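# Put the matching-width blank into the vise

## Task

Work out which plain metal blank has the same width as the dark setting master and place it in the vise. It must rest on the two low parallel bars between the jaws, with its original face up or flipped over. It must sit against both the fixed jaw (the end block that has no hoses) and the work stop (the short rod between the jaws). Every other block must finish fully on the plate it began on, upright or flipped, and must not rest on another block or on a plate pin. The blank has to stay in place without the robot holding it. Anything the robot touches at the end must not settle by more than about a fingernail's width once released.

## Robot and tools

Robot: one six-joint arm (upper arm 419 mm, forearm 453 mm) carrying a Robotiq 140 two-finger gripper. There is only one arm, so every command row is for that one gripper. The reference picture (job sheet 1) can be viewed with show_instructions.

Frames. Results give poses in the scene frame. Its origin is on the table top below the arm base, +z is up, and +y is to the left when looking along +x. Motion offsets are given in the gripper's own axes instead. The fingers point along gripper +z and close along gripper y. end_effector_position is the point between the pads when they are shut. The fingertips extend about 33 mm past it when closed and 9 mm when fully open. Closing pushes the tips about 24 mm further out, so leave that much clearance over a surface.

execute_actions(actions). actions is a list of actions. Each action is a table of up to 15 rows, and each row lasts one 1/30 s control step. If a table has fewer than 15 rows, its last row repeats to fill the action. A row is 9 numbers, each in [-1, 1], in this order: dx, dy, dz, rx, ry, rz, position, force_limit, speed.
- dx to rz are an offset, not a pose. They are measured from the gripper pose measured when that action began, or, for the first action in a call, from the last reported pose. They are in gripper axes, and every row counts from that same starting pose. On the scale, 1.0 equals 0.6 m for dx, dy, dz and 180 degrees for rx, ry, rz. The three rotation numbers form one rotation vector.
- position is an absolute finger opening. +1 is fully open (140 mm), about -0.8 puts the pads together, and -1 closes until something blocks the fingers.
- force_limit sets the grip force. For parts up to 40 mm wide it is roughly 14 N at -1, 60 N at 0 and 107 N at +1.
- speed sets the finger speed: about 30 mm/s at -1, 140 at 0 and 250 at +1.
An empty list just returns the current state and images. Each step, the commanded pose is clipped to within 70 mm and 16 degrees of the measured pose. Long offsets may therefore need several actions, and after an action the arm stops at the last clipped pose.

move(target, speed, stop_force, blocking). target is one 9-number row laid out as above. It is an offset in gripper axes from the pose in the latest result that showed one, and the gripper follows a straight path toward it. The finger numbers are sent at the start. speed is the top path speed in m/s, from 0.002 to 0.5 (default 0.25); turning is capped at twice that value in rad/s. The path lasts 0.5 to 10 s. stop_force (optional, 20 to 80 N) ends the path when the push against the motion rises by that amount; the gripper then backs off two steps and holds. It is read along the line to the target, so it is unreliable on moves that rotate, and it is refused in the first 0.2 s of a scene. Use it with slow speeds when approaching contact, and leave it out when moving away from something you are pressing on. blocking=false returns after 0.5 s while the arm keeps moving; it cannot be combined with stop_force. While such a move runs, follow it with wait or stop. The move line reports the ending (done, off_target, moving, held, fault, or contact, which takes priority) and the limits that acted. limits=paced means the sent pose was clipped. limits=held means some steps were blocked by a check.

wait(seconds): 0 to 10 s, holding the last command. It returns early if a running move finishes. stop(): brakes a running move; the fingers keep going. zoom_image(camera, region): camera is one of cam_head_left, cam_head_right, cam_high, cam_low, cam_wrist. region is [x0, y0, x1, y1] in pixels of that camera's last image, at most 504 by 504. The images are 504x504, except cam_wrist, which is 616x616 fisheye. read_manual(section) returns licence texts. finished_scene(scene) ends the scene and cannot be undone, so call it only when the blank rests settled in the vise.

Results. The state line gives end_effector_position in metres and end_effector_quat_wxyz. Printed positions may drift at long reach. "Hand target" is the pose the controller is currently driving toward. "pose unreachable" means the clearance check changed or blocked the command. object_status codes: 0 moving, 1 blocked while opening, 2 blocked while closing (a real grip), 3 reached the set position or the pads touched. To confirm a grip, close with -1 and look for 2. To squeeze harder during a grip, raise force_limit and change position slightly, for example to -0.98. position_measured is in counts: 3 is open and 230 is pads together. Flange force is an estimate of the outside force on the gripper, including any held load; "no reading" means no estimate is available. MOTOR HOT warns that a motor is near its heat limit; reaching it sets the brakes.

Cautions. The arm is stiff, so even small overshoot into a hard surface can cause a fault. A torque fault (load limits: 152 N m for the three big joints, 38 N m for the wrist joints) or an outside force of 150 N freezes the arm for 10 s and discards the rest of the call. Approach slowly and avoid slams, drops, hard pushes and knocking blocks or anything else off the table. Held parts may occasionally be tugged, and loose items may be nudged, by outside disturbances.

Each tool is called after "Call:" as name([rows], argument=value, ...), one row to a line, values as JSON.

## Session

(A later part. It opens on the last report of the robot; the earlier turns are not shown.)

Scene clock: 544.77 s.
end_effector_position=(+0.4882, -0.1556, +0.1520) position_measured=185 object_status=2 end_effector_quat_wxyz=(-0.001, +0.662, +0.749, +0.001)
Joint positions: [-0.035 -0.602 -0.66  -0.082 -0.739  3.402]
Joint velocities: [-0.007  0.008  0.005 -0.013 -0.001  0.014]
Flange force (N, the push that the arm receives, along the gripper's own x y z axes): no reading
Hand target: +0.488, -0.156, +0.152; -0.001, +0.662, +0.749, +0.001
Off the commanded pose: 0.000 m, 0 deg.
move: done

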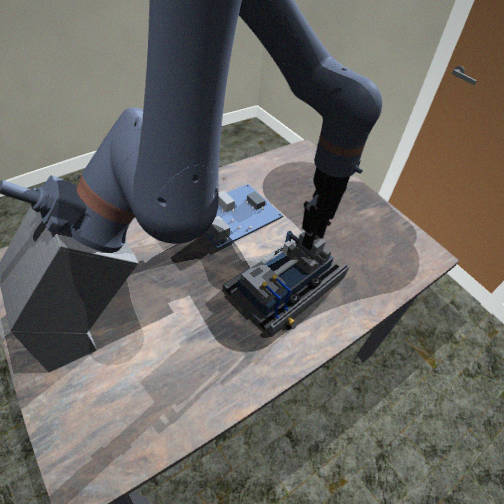

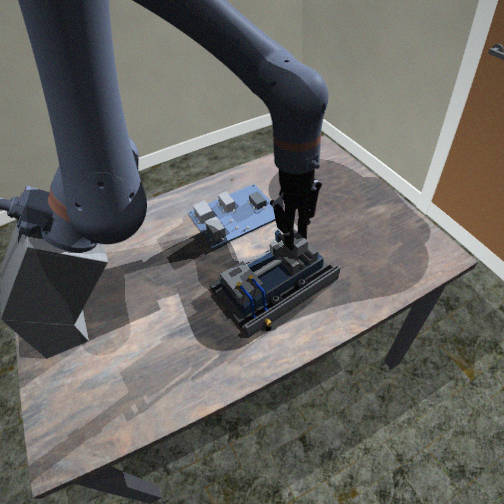

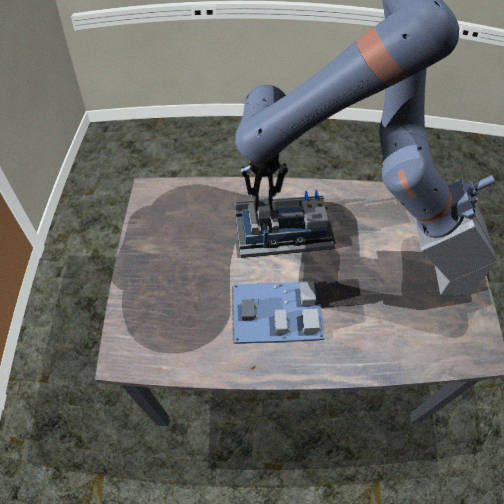

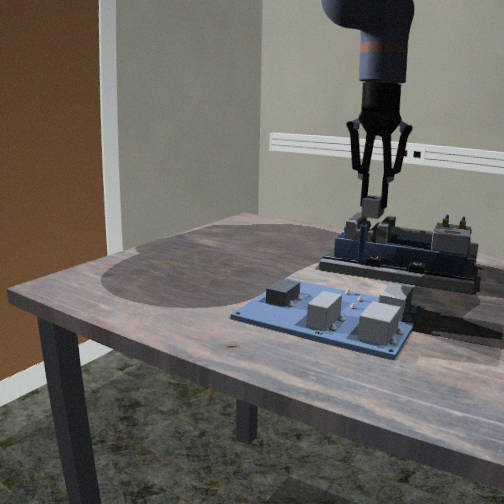

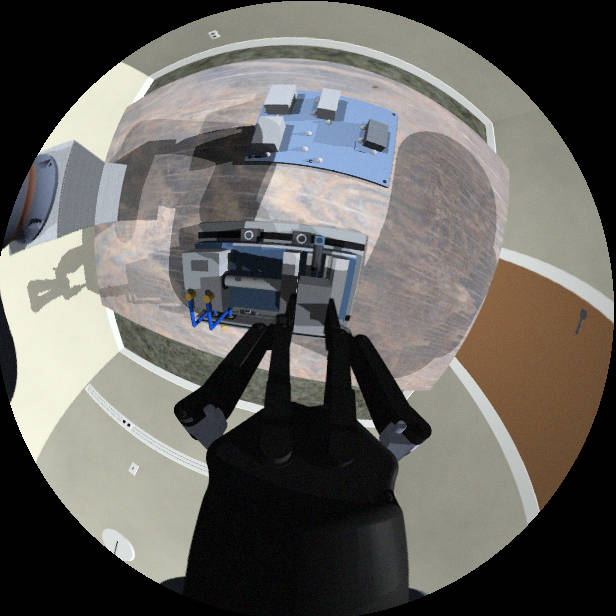

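Call:
move(target=[0.005,0.0025,0.035,0,0,0,-0.98,0.6,-0.5], speed=0.04)

Call:
zoom_image(camera="cam_wrist", region=[310, 255, 350, 295])

Call:
zoom_image(camera="cam_wrist", region=[282, 250, 326, 294])

Call:
zoom_image(camera="cam_low", region=[340, 195, 400, 250])

Scene clock: 662.57 s.
end_effector_position=(+0.4893, -0.1524, +0.1311) position_measured=185 object_status=2 end_effector_quat_wxyz=(-0.001, +0.662, +0.749, +0.001)
Joint positions: [-0.016 -0.559 -0.675 -0.066 -0.68   3.379]
Joint velocities: [ 0.002  0.002 -0.001  0.003  0.003 -0.002]
Flange force (N, the push that the arm receives, along the gripper's own x y z axes): no reading
Hand target: +0.489, -0.152, +0.131; -0.001, +0.662, +0.749, +0.001
Off the commanded pose: 0.000 m, 0 deg.
move: done

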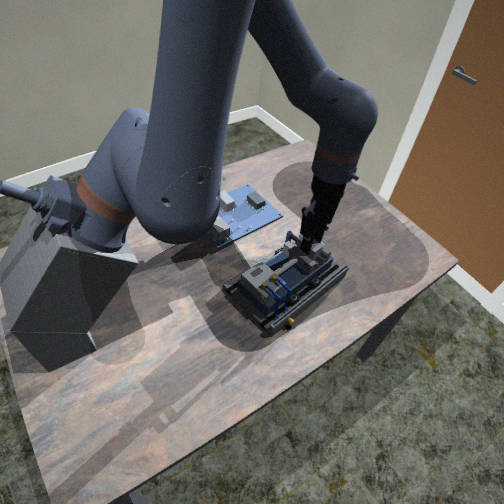

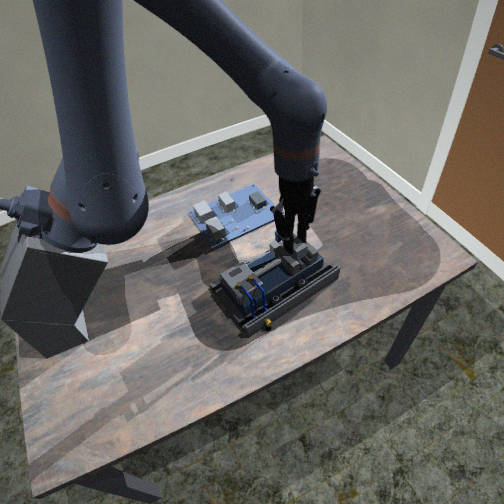

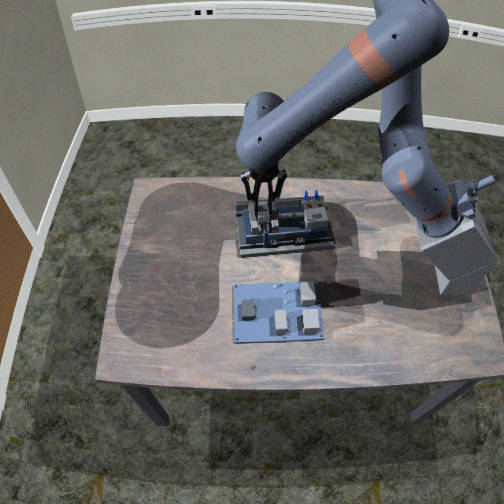

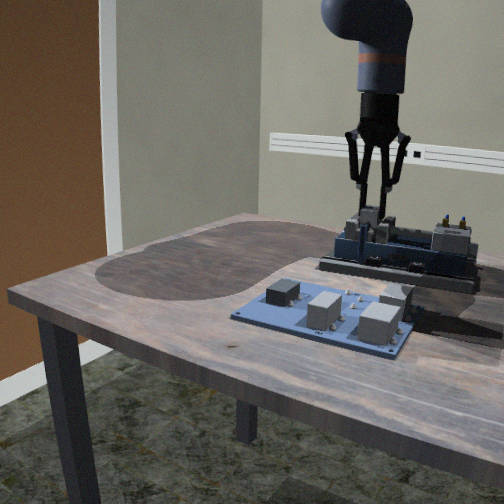

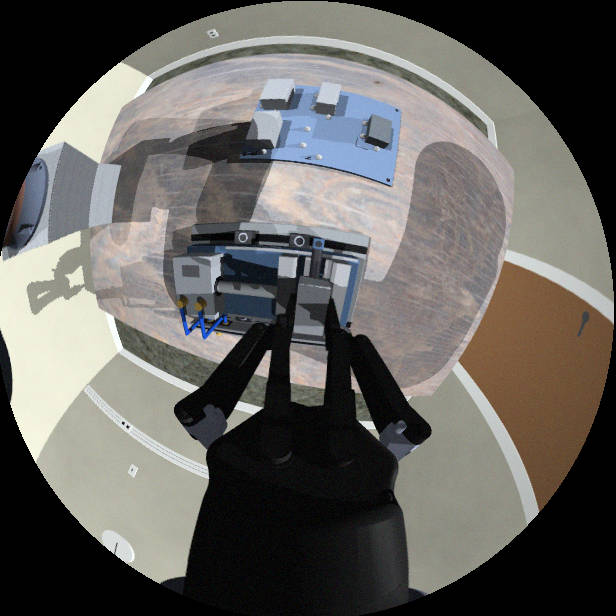

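Region (310, 255, 350, 295) of cam_wrist's 616x616 image, scaled by 12.600, with more detail than that image has.

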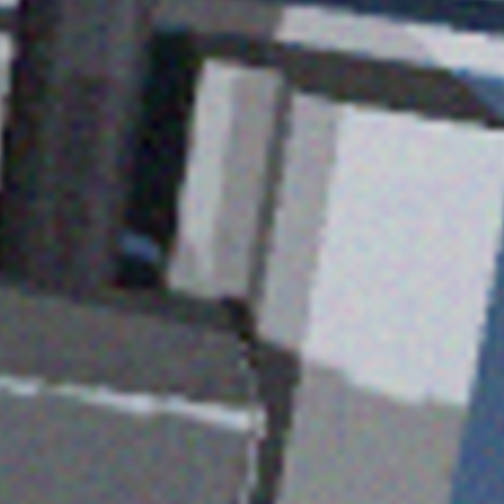

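Region (282, 250, 326, 294) of cam_wrist's 616x616 image, scaled by 11.455, with more detail than that image has.

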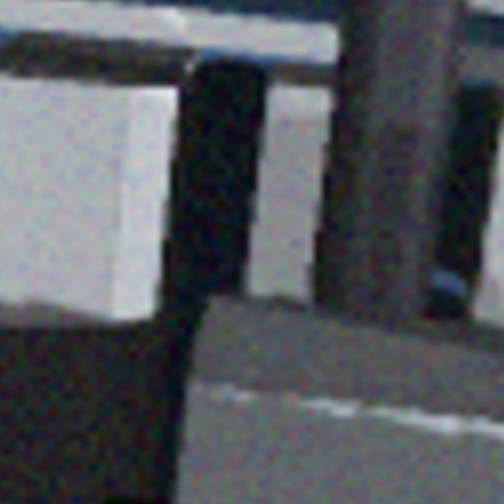

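Region (340, 195, 400, 250) of cam_low's 504x504 image, scaled by 8.400, with more detail than that image has; it fills the top 462 rows of this view, and the rest is white.

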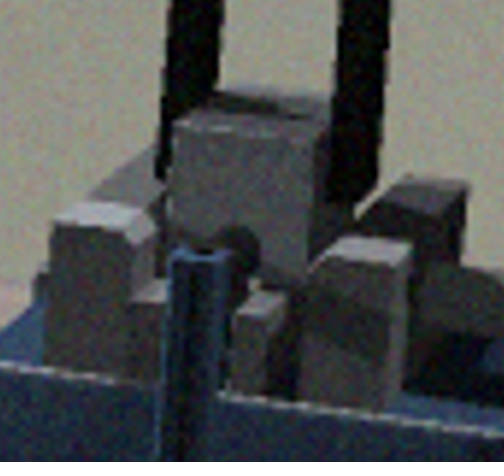

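Call:
zoom_image(camera="cam_wrist", region=[304, 266, 328, 290])

Call:
zoom_image(camera="cam_wrist", region=[320, 270, 342, 292])

Region (304, 266, 328, 290) of cam_wrist's 616x616 image, scaled by 21.000, with more detail than that image has.

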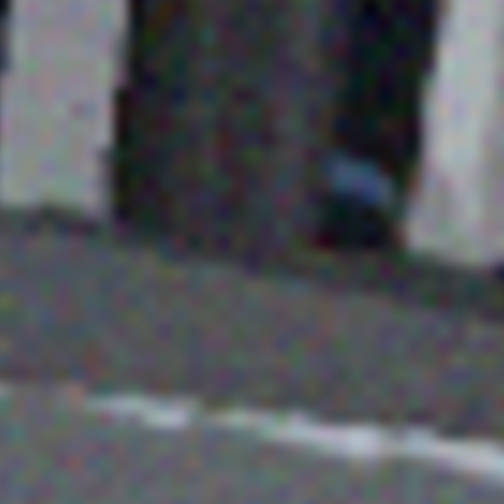

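Region (320, 270, 342, 292) of cam_wrist's 616x616 image, scaled by 22.909, with more detail than that image has.

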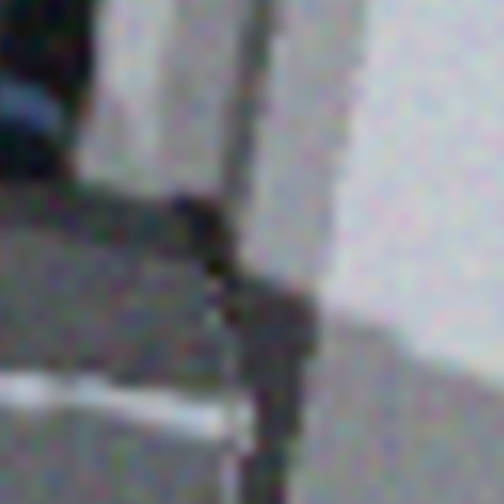

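Call:
move(target=[0.0018,0.0033,0,0,0,0,-0.98,0.6,-0.5], speed=0.006)

Call:
zoom_image(camera="cam_wrist", region=[300, 262, 336, 292])

Call:
zoom_image(camera="cam_wrist", region=[316, 264, 346, 294])

Scene clock: 777.57 s.
end_effector_position=(+0.4911, -0.1510, +0.1311) position_measured=185 object_status=2 end_effector_quat_wxyz=(-0.001, +0.662, +0.749, +0.001)
Joint positions: [-0.009 -0.558 -0.674 -0.059 -0.68   3.369]
Joint velocities: [ 0.001  0.001 -0.     0.    -0.    -0.002]
Flange force (N, the push that the arm receives, along the gripper's own x y z axes): no reading
Hand target: +0.491, -0.151, +0.131; -0.001, +0.662, +0.749, +0.001
Off the commanded pose: 0.000 m, 0 deg.
move: done

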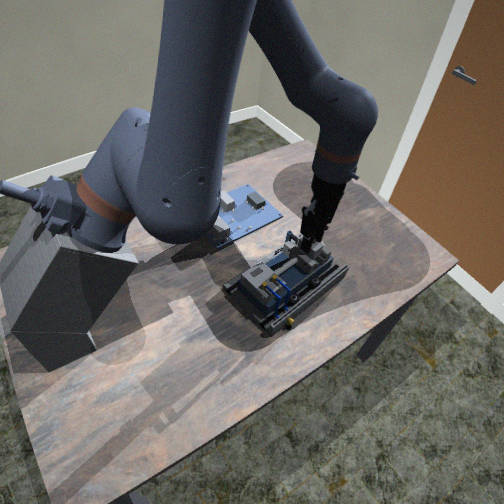

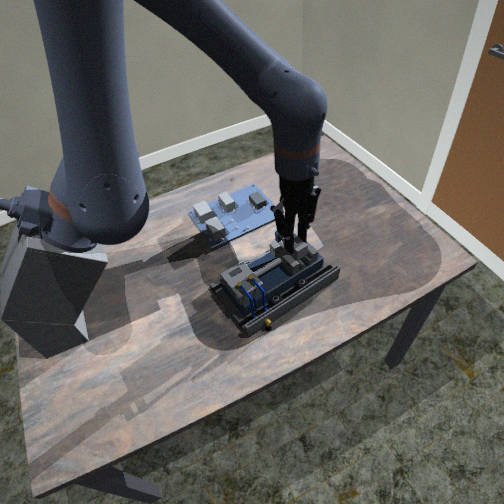

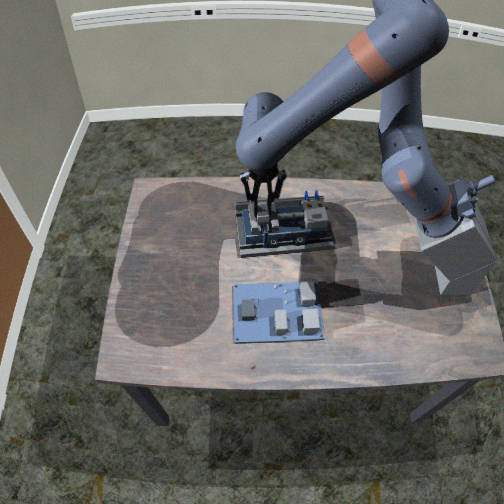

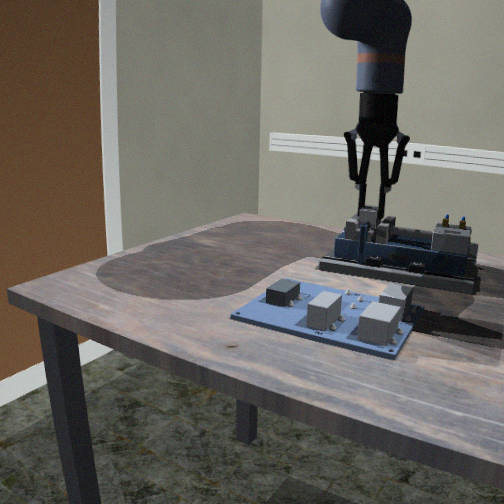

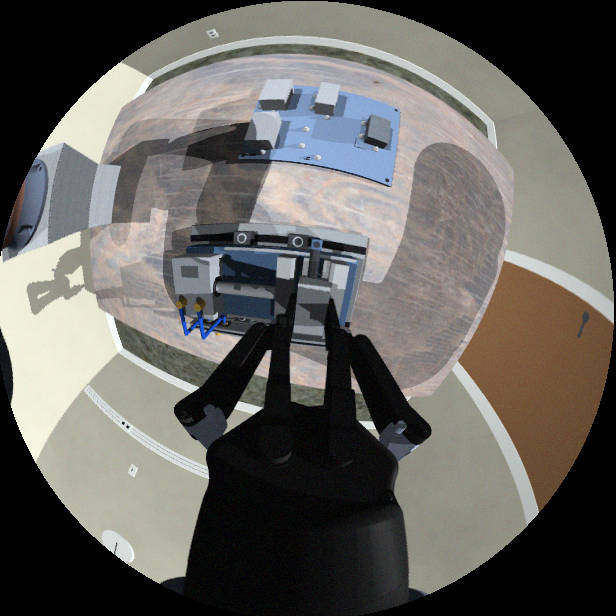

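Region (300, 262, 336, 292) of cam_wrist's 616x616 image, scaled by 14.000, with more detail than that image has.

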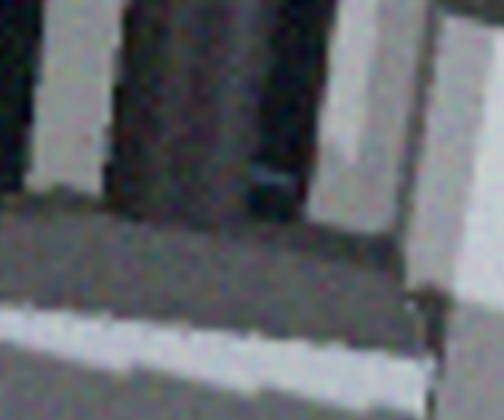

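Region (316, 264, 346, 294) of cam_wrist's 616x616 image, scaled by 16.800, with more detail than that image has.

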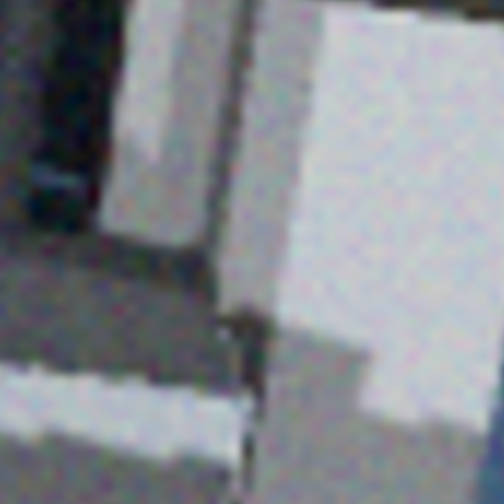

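Call:
zoom_image(camera="cam_low", region=[352, 205, 392, 245])

Call:
zoom_image(camera="cam_head_right", region=[275, 230, 325, 280])

Call:
zoom_image(camera="cam_high", region=[245, 200, 285, 240])

Region (352, 205, 392, 245) of cam_low's 504x504 image, scaled by 12.600, with more detail than that image has.

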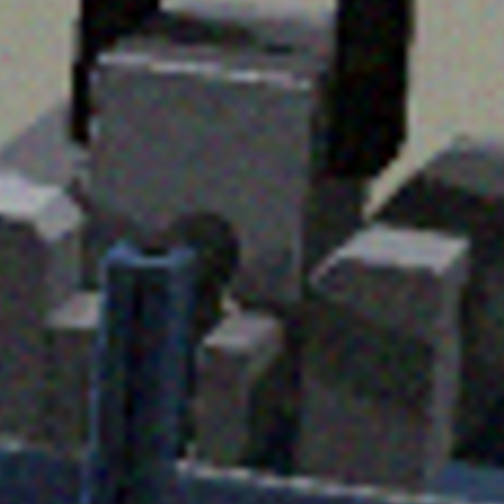

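Region (275, 230, 325, 280) of cam_head_right's 504x504 image, scaled by 10.080, with more detail than that image has.

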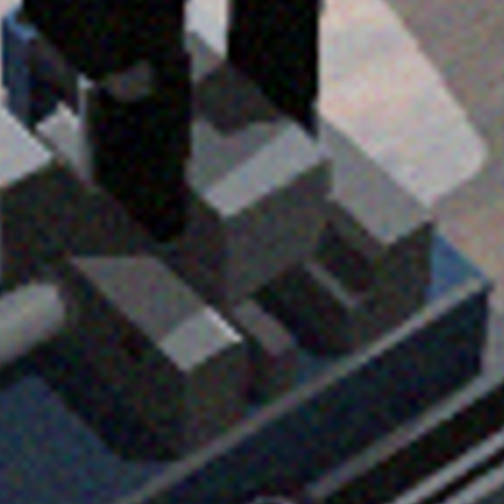

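Region (245, 200, 285, 240) of cam_high's 504x504 image, scaled by 12.600, with more detail than that image has.

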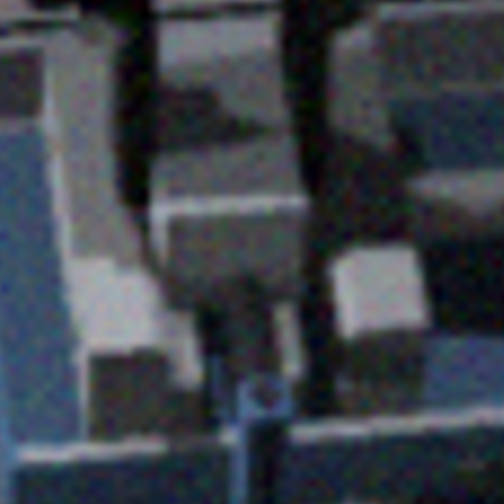

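Call:
move(target=[0.0020,0.0005,0.0033,0,0,0,-0.98,0.6,-0.5], speed=0.006)

Call:
zoom_image(camera="cam_wrist", region=[300, 262, 336, 292])

Call:
zoom_image(camera="cam_low", region=[352, 205, 392, 245])

Call:
zoom_image(camera="cam_high", region=[245, 200, 285, 240])

Scene clock: 826.37 s.
end_effector_position=(+0.4912, -0.1498, +0.1291) position_measured=185 object_status=2 end_effector_quat_wxyz=(-0.001, +0.662, +0.749, +0.001)
Joint positions: [-0.003 -0.556 -0.677 -0.053 -0.674  3.36 ]
Joint velocities: [ 0.001  0.001 -0.001  0.001  0.001 -0.001]
Flange force (N, the push that the arm receives, along the gripper's own x y z axes): no reading
Hand target: +0.491, -0.150, +0.129; -0.001, +0.662, +0.749, +0.001
Off the commanded pose: 0.000 m, 0 deg.
move: done

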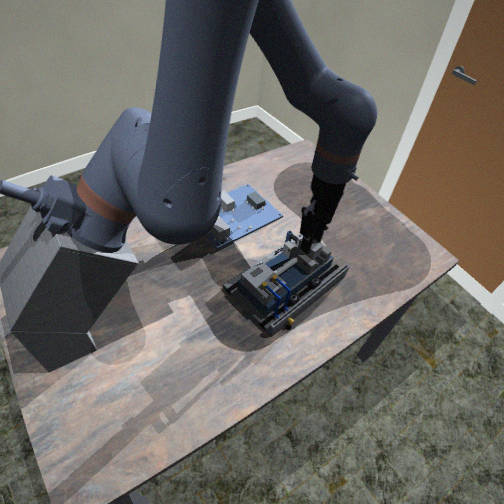

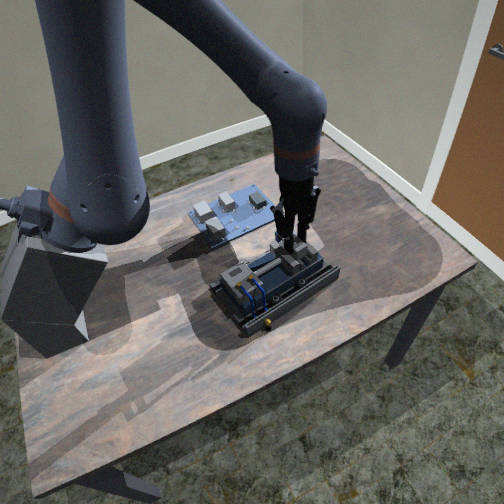

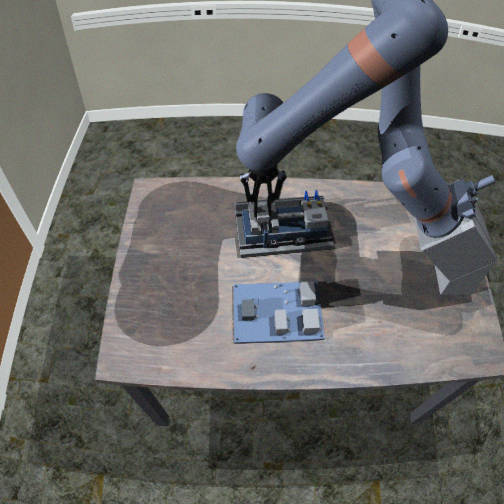

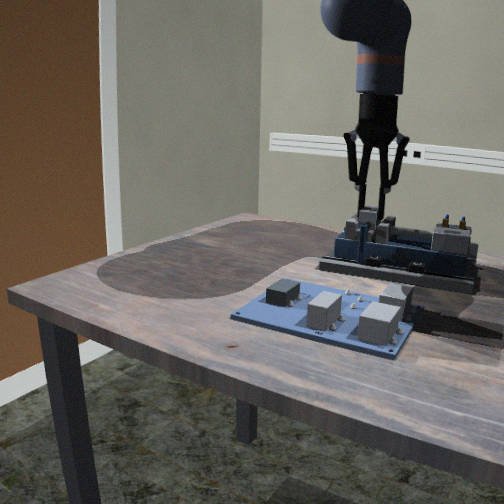

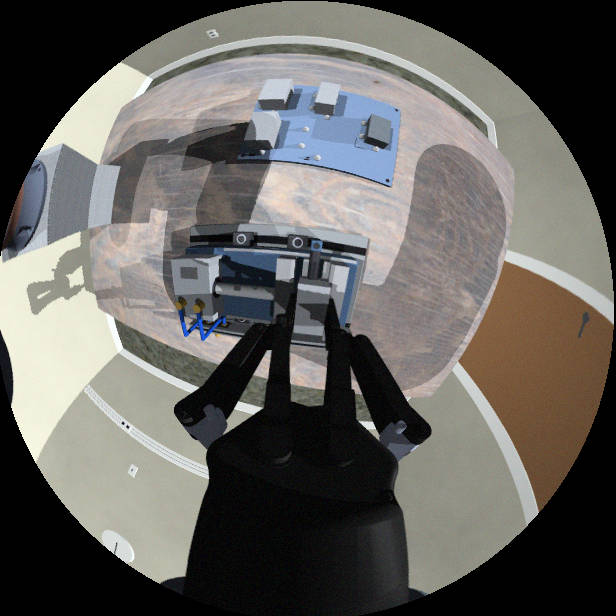

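Region (300, 262, 336, 292) of cam_wrist's 616x616 image, scaled by 14.000, with more detail than that image has.

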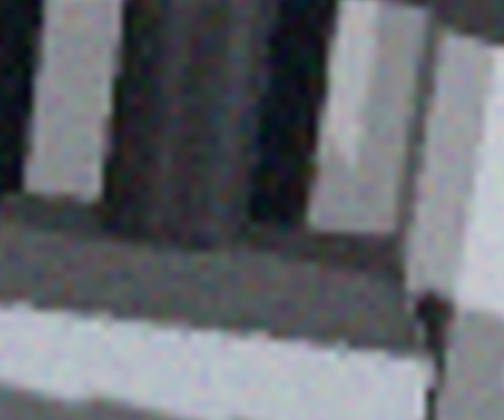

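Region (352, 205, 392, 245) of cam_low's 504x504 image, scaled by 12.600, with more detail than that image has.

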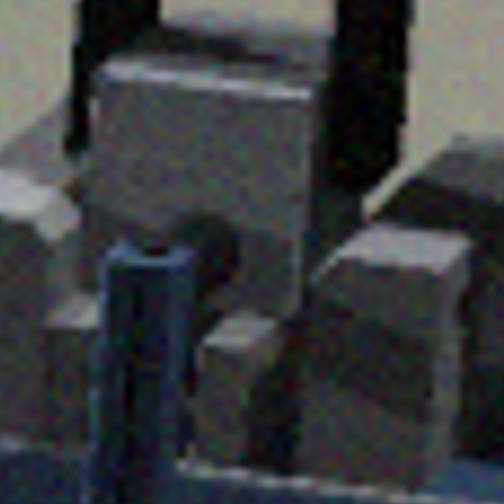

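Region (245, 200, 285, 240) of cam_high's 504x504 image, scaled by 12.600, with more detail than that image has.

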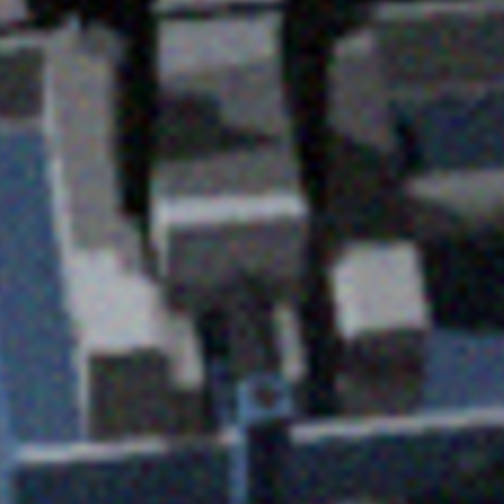

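Call:
execute_actions([
  [[0.0002,0.0001,0.0001,0,0,0,-0.98,0.6,-0.5],[0.0004,0.0002,0.0003,0,0,0,-0.98,0.6,-0.5],[0.0006,0.0003,0.0004,0,0,0,-0.98,0.6,-0.5],[0.0007,0.0003,0.0005,0,0,0,-0.98,0.6,-0.5],[0.0007,0.0003,0.0005,0,0,0,-0.98,0.6,-0.5],[0.0007,0.0003,0.0005,0,0,0,-0.98,0.6,-0.5],[0.0007,0.0003,0.0005,0,0,0,-0.98,0.6,-0.5],[0.0007,0.0003,0.0005,0,0,0,-0.98,0.6,-0.5],[0.0007,0.0003,0.0005,0,0,0,-0.98,0.6,-0.5],[0.0007,0.0003,0.0005,0,0,0,-0.25,0.6,-0.5]],
])

Call:
move(target=[0,0,-0.075,0,0,0,-0.25,0.6,-0.5], speed=0.12)

Scene clock: 848.70 s.
end_effector_position=(+0.4913, -0.1493, +0.1287) position_measured=164 object_status=0 end_effector_quat_wxyz=(-0.001, +0.662, +0.749, +0.001)
Joint positions: [-0.001 -0.555 -0.678 -0.05  -0.672  3.357]
Joint velocities: [ 0.     0.001  0.    -0.    -0.005 -0.   ]
Flange force (N, the push that the arm receives, along the gripper's own x y z axes): no reading
Hand target: +0.491, -0.149, +0.129; -0.001, +0.662, +0.749, +0.001
Off the commanded pose: 0.000 m, 0 deg.

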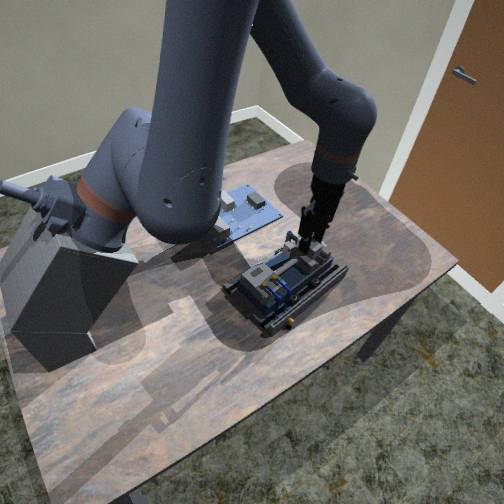

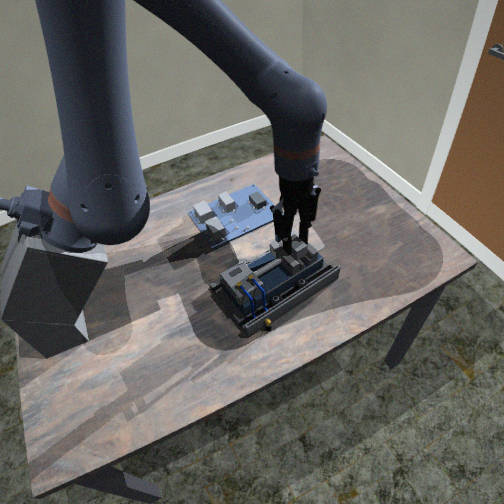

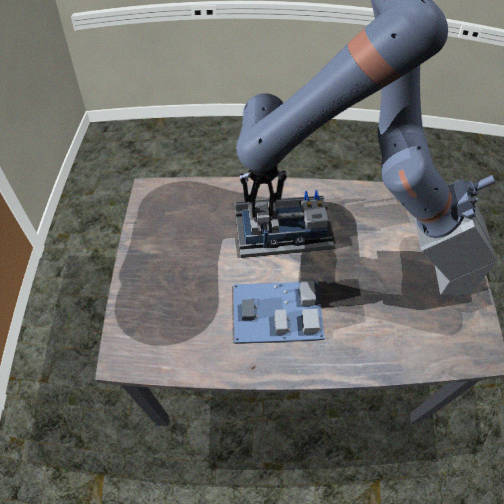

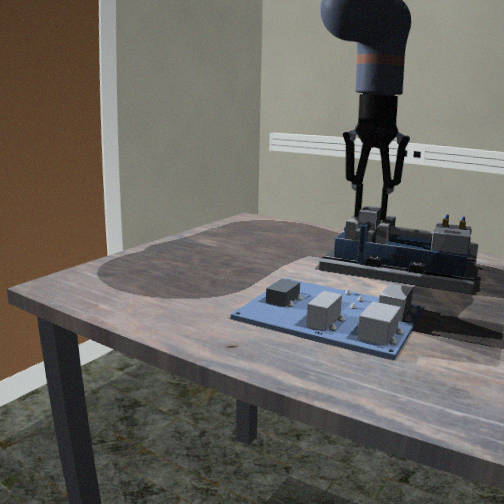

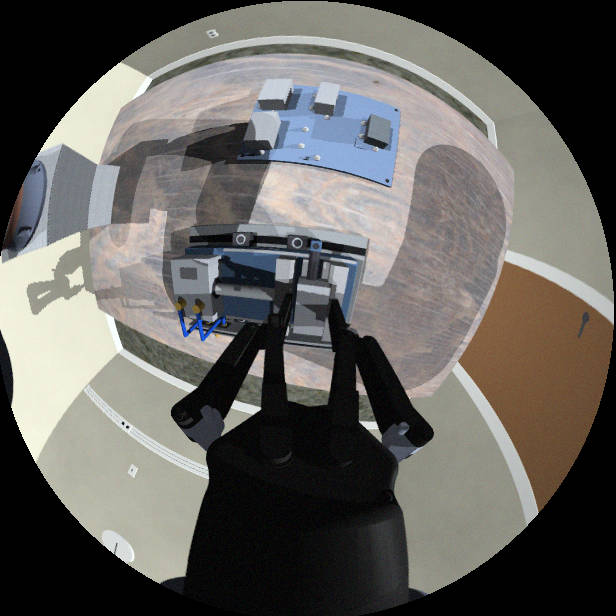

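Scene clock: 849.53 s.
end_effector_position=(+0.4914, -0.1494, +0.1736) position_measured=160 object_status=3 end_effector_quat_wxyz=(-0.001, +0.662, +0.750, +0.001)
Joint positions: [-0.008 -0.656 -0.655 -0.051 -0.797  3.358]
Joint velocities: [-0.    -0.002  0.001  0.001 -0.002 -0.   ]
Flange force (N, the push that the arm receives, along the gripper's own x y z axes): no reading
Hand target: +0.491, -0.149, +0.174; -0.001, +0.662, +0.749, +0.001
Off the commanded pose: 0.000 m, 0 deg.
move: done

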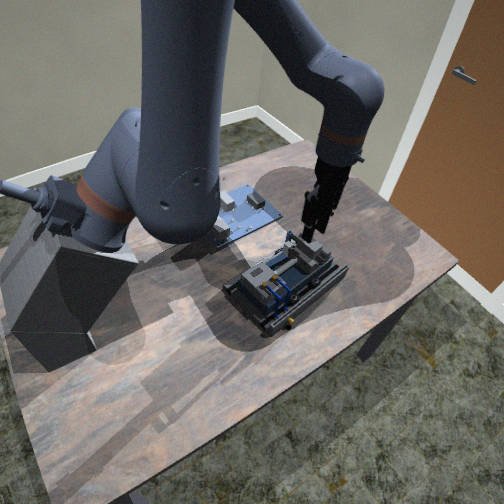

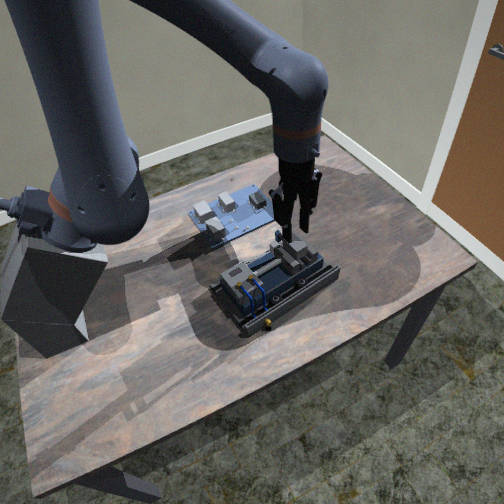

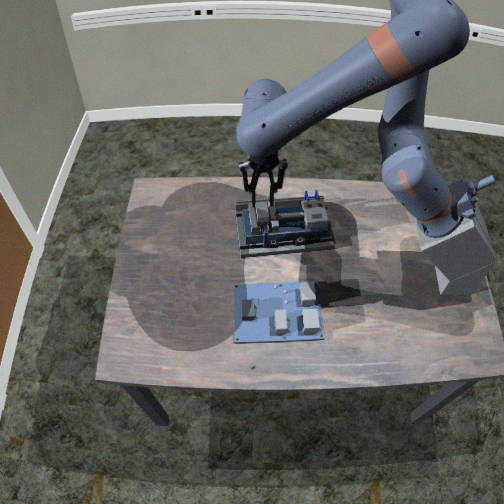

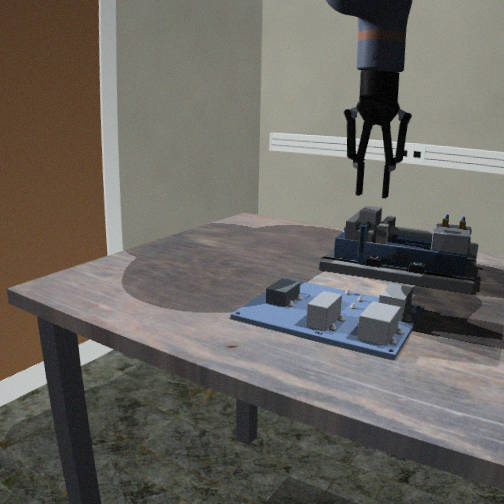

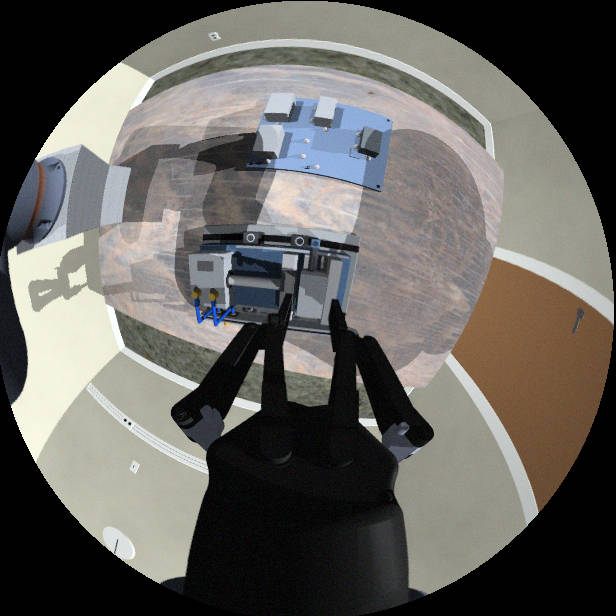

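Call:
zoom_image(camera="cam_wrist", region=[280, 245, 350, 330])

Call:
zoom_image(camera="cam_wrist", region=[298, 255, 340, 285])

Call:
zoom_image(camera="cam_head_right", region=[270, 225, 325, 280])

Call:
zoom_image(camera="cam_high", region=[245, 198, 287, 240])

Call:
zoom_image(camera="cam_low", region=[345, 200, 395, 250])

Region (280, 245, 350, 330) of cam_wrist's 616x616 image, scaled by 5.929, with more detail than that image has; it fills the left 415 columns of this view, and the rest is white.

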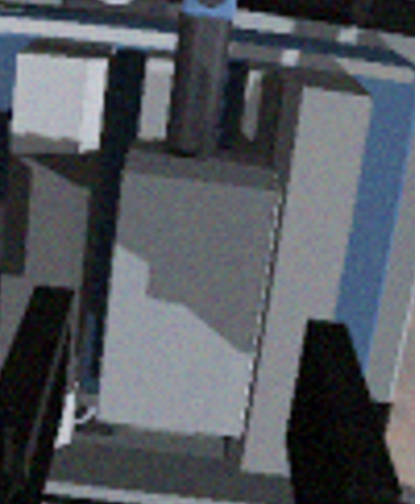

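Region (298, 255, 340, 285) of cam_wrist's 616x616 image, scaled by 12.000, with more detail than that image has; it fills the top 360 rows of this view, and the rest is white.

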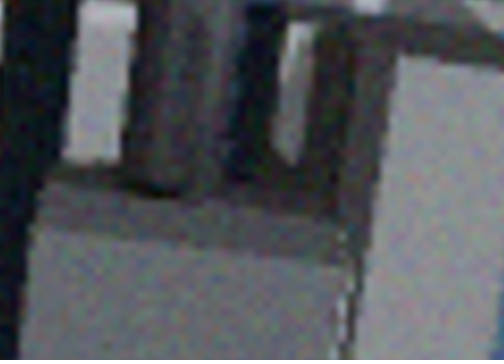

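Region (270, 225, 325, 280) of cam_head_right's 504x504 image, scaled by 9.164, with more detail than that image has.

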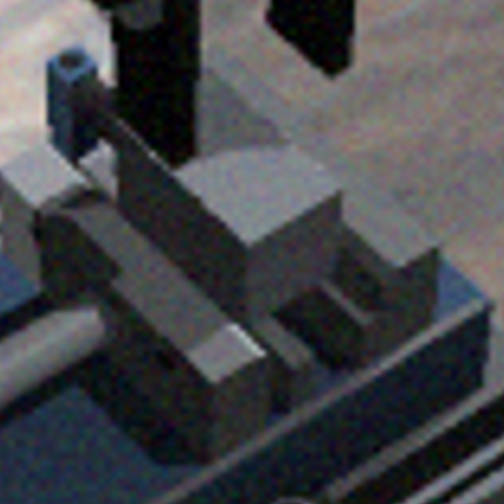

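Region (245, 198, 287, 240) of cam_high's 504x504 image, scaled by 12.000, with more detail than that image has.

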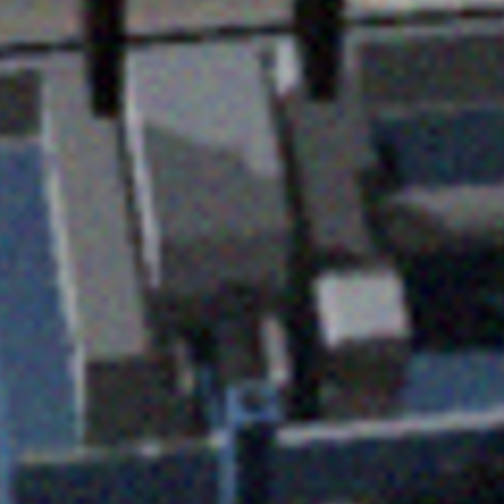

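Region (345, 200, 395, 250) of cam_low's 504x504 image, scaled by 10.080, with more detail than that image has.

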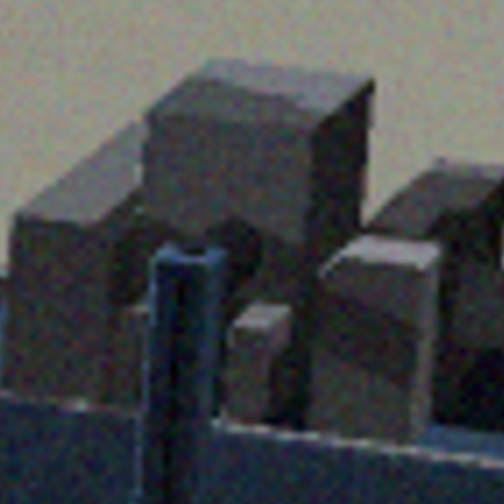

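Call:
zoom_image(camera="cam_wrist", region=[312, 270, 342, 300])

Call:
zoom_image(camera="cam_wrist", region=[305, 298, 335, 328])

Call:
zoom_image(camera="cam_wrist", region=[300, 260, 326, 282])

Region (312, 270, 342, 300) of cam_wrist's 616x616 image, scaled by 16.800, with more detail than that image has.

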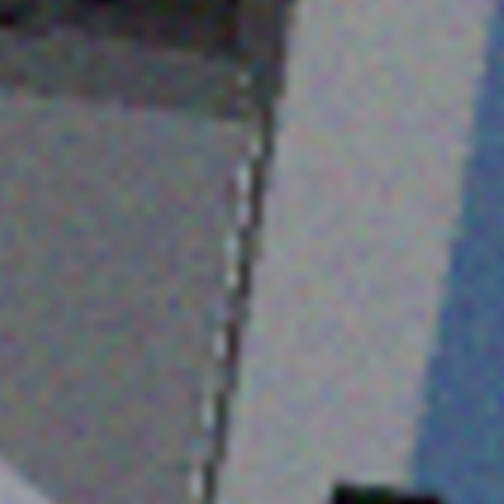

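Region (305, 298, 335, 328) of cam_wrist's 616x616 image, scaled by 16.800, with more detail than that image has.

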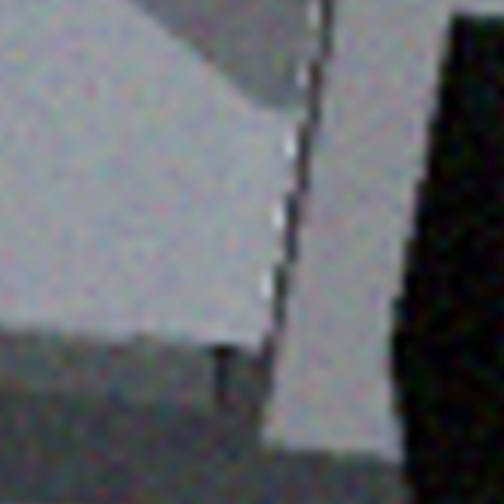

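Region (300, 260, 326, 282) of cam_wrist's 616x616 image, scaled by 19.385, with more detail than that image has; it fills the top 426 rows of this view, and the rest is white.

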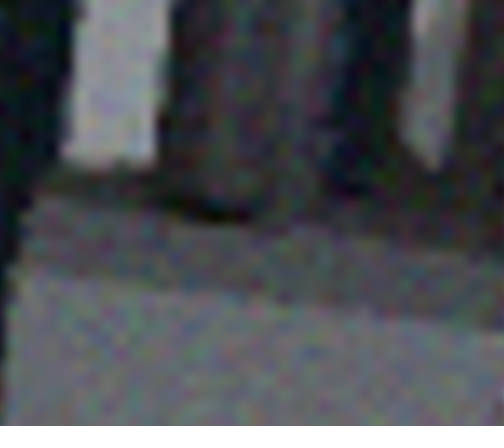

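Call:
zoom_image(camera="cam_high", region=[225, 270, 335, 355])

Call:
zoom_image(camera="cam_low", region=[225, 265, 430, 365])

Call:
zoom_image(camera="cam_head_left", region=[275, 225, 340, 290])

Region (225, 270, 335, 355) of cam_high's 504x504 image, scaled by 4.582, with more detail than that image has; it fills the top 389 rows of this view, and the rest is white.

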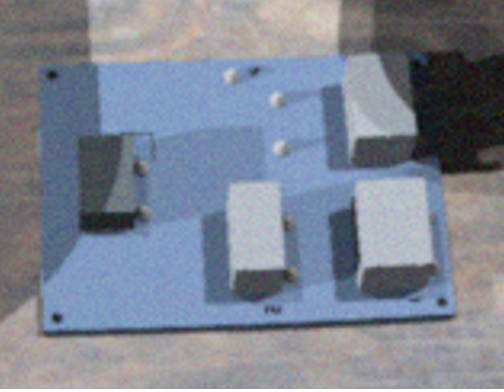

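Region (225, 265, 430, 365) of cam_low's 504x504 image, scaled by 2.459, with more detail than that image has; it fills the top 246 rows of this view, and the rest is white.

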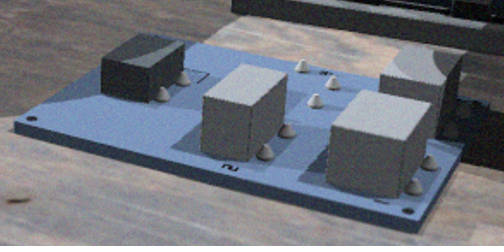

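Region (275, 225, 340, 290) of cam_head_left's 504x504 image, scaled by 7.754, with more detail than that image has.

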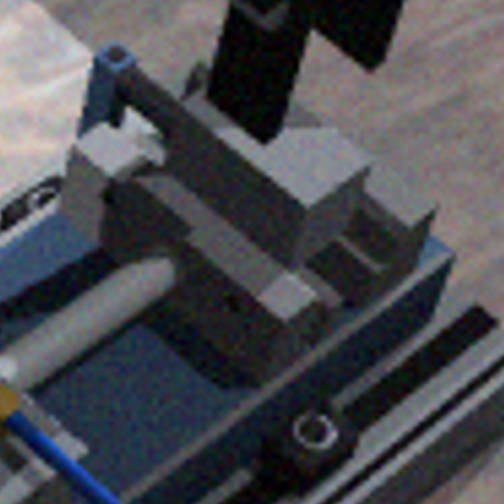

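Call:
zoom_image(camera="cam_low", region=[258, 272, 318, 316])

Call:
zoom_image(camera="cam_high", region=[234, 292, 268, 326])

Call:
zoom_image(camera="cam_head_right", region=[235, 180, 285, 220])

Region (258, 272, 318, 316) of cam_low's 504x504 image, scaled by 8.400, with more detail than that image has; it fills the top 370 rows of this view, and the rest is white.

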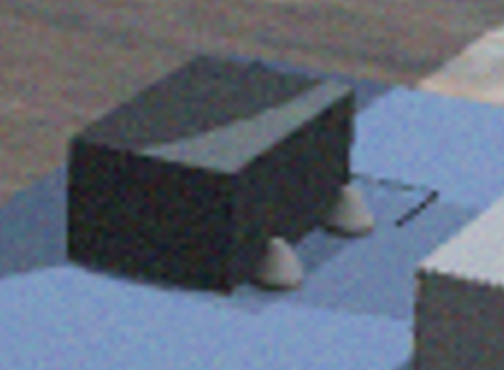

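Region (234, 292, 268, 326) of cam_high's 504x504 image, scaled by 14.824, with more detail than that image has.

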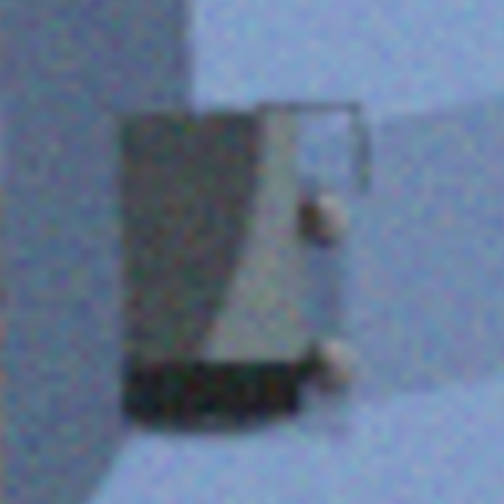

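Region (235, 180, 285, 220) of cam_head_right's 504x504 image, scaled by 10.080, with more detail than that image has; it fills the top 403 rows of this view, and the rest is white.

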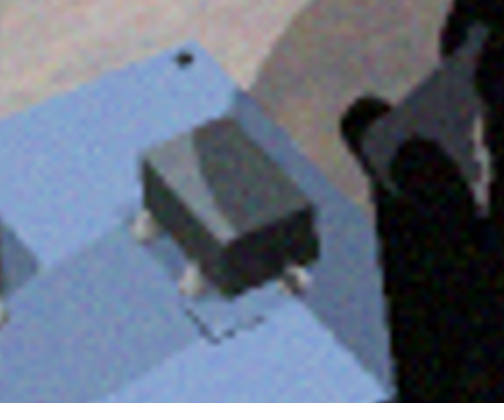

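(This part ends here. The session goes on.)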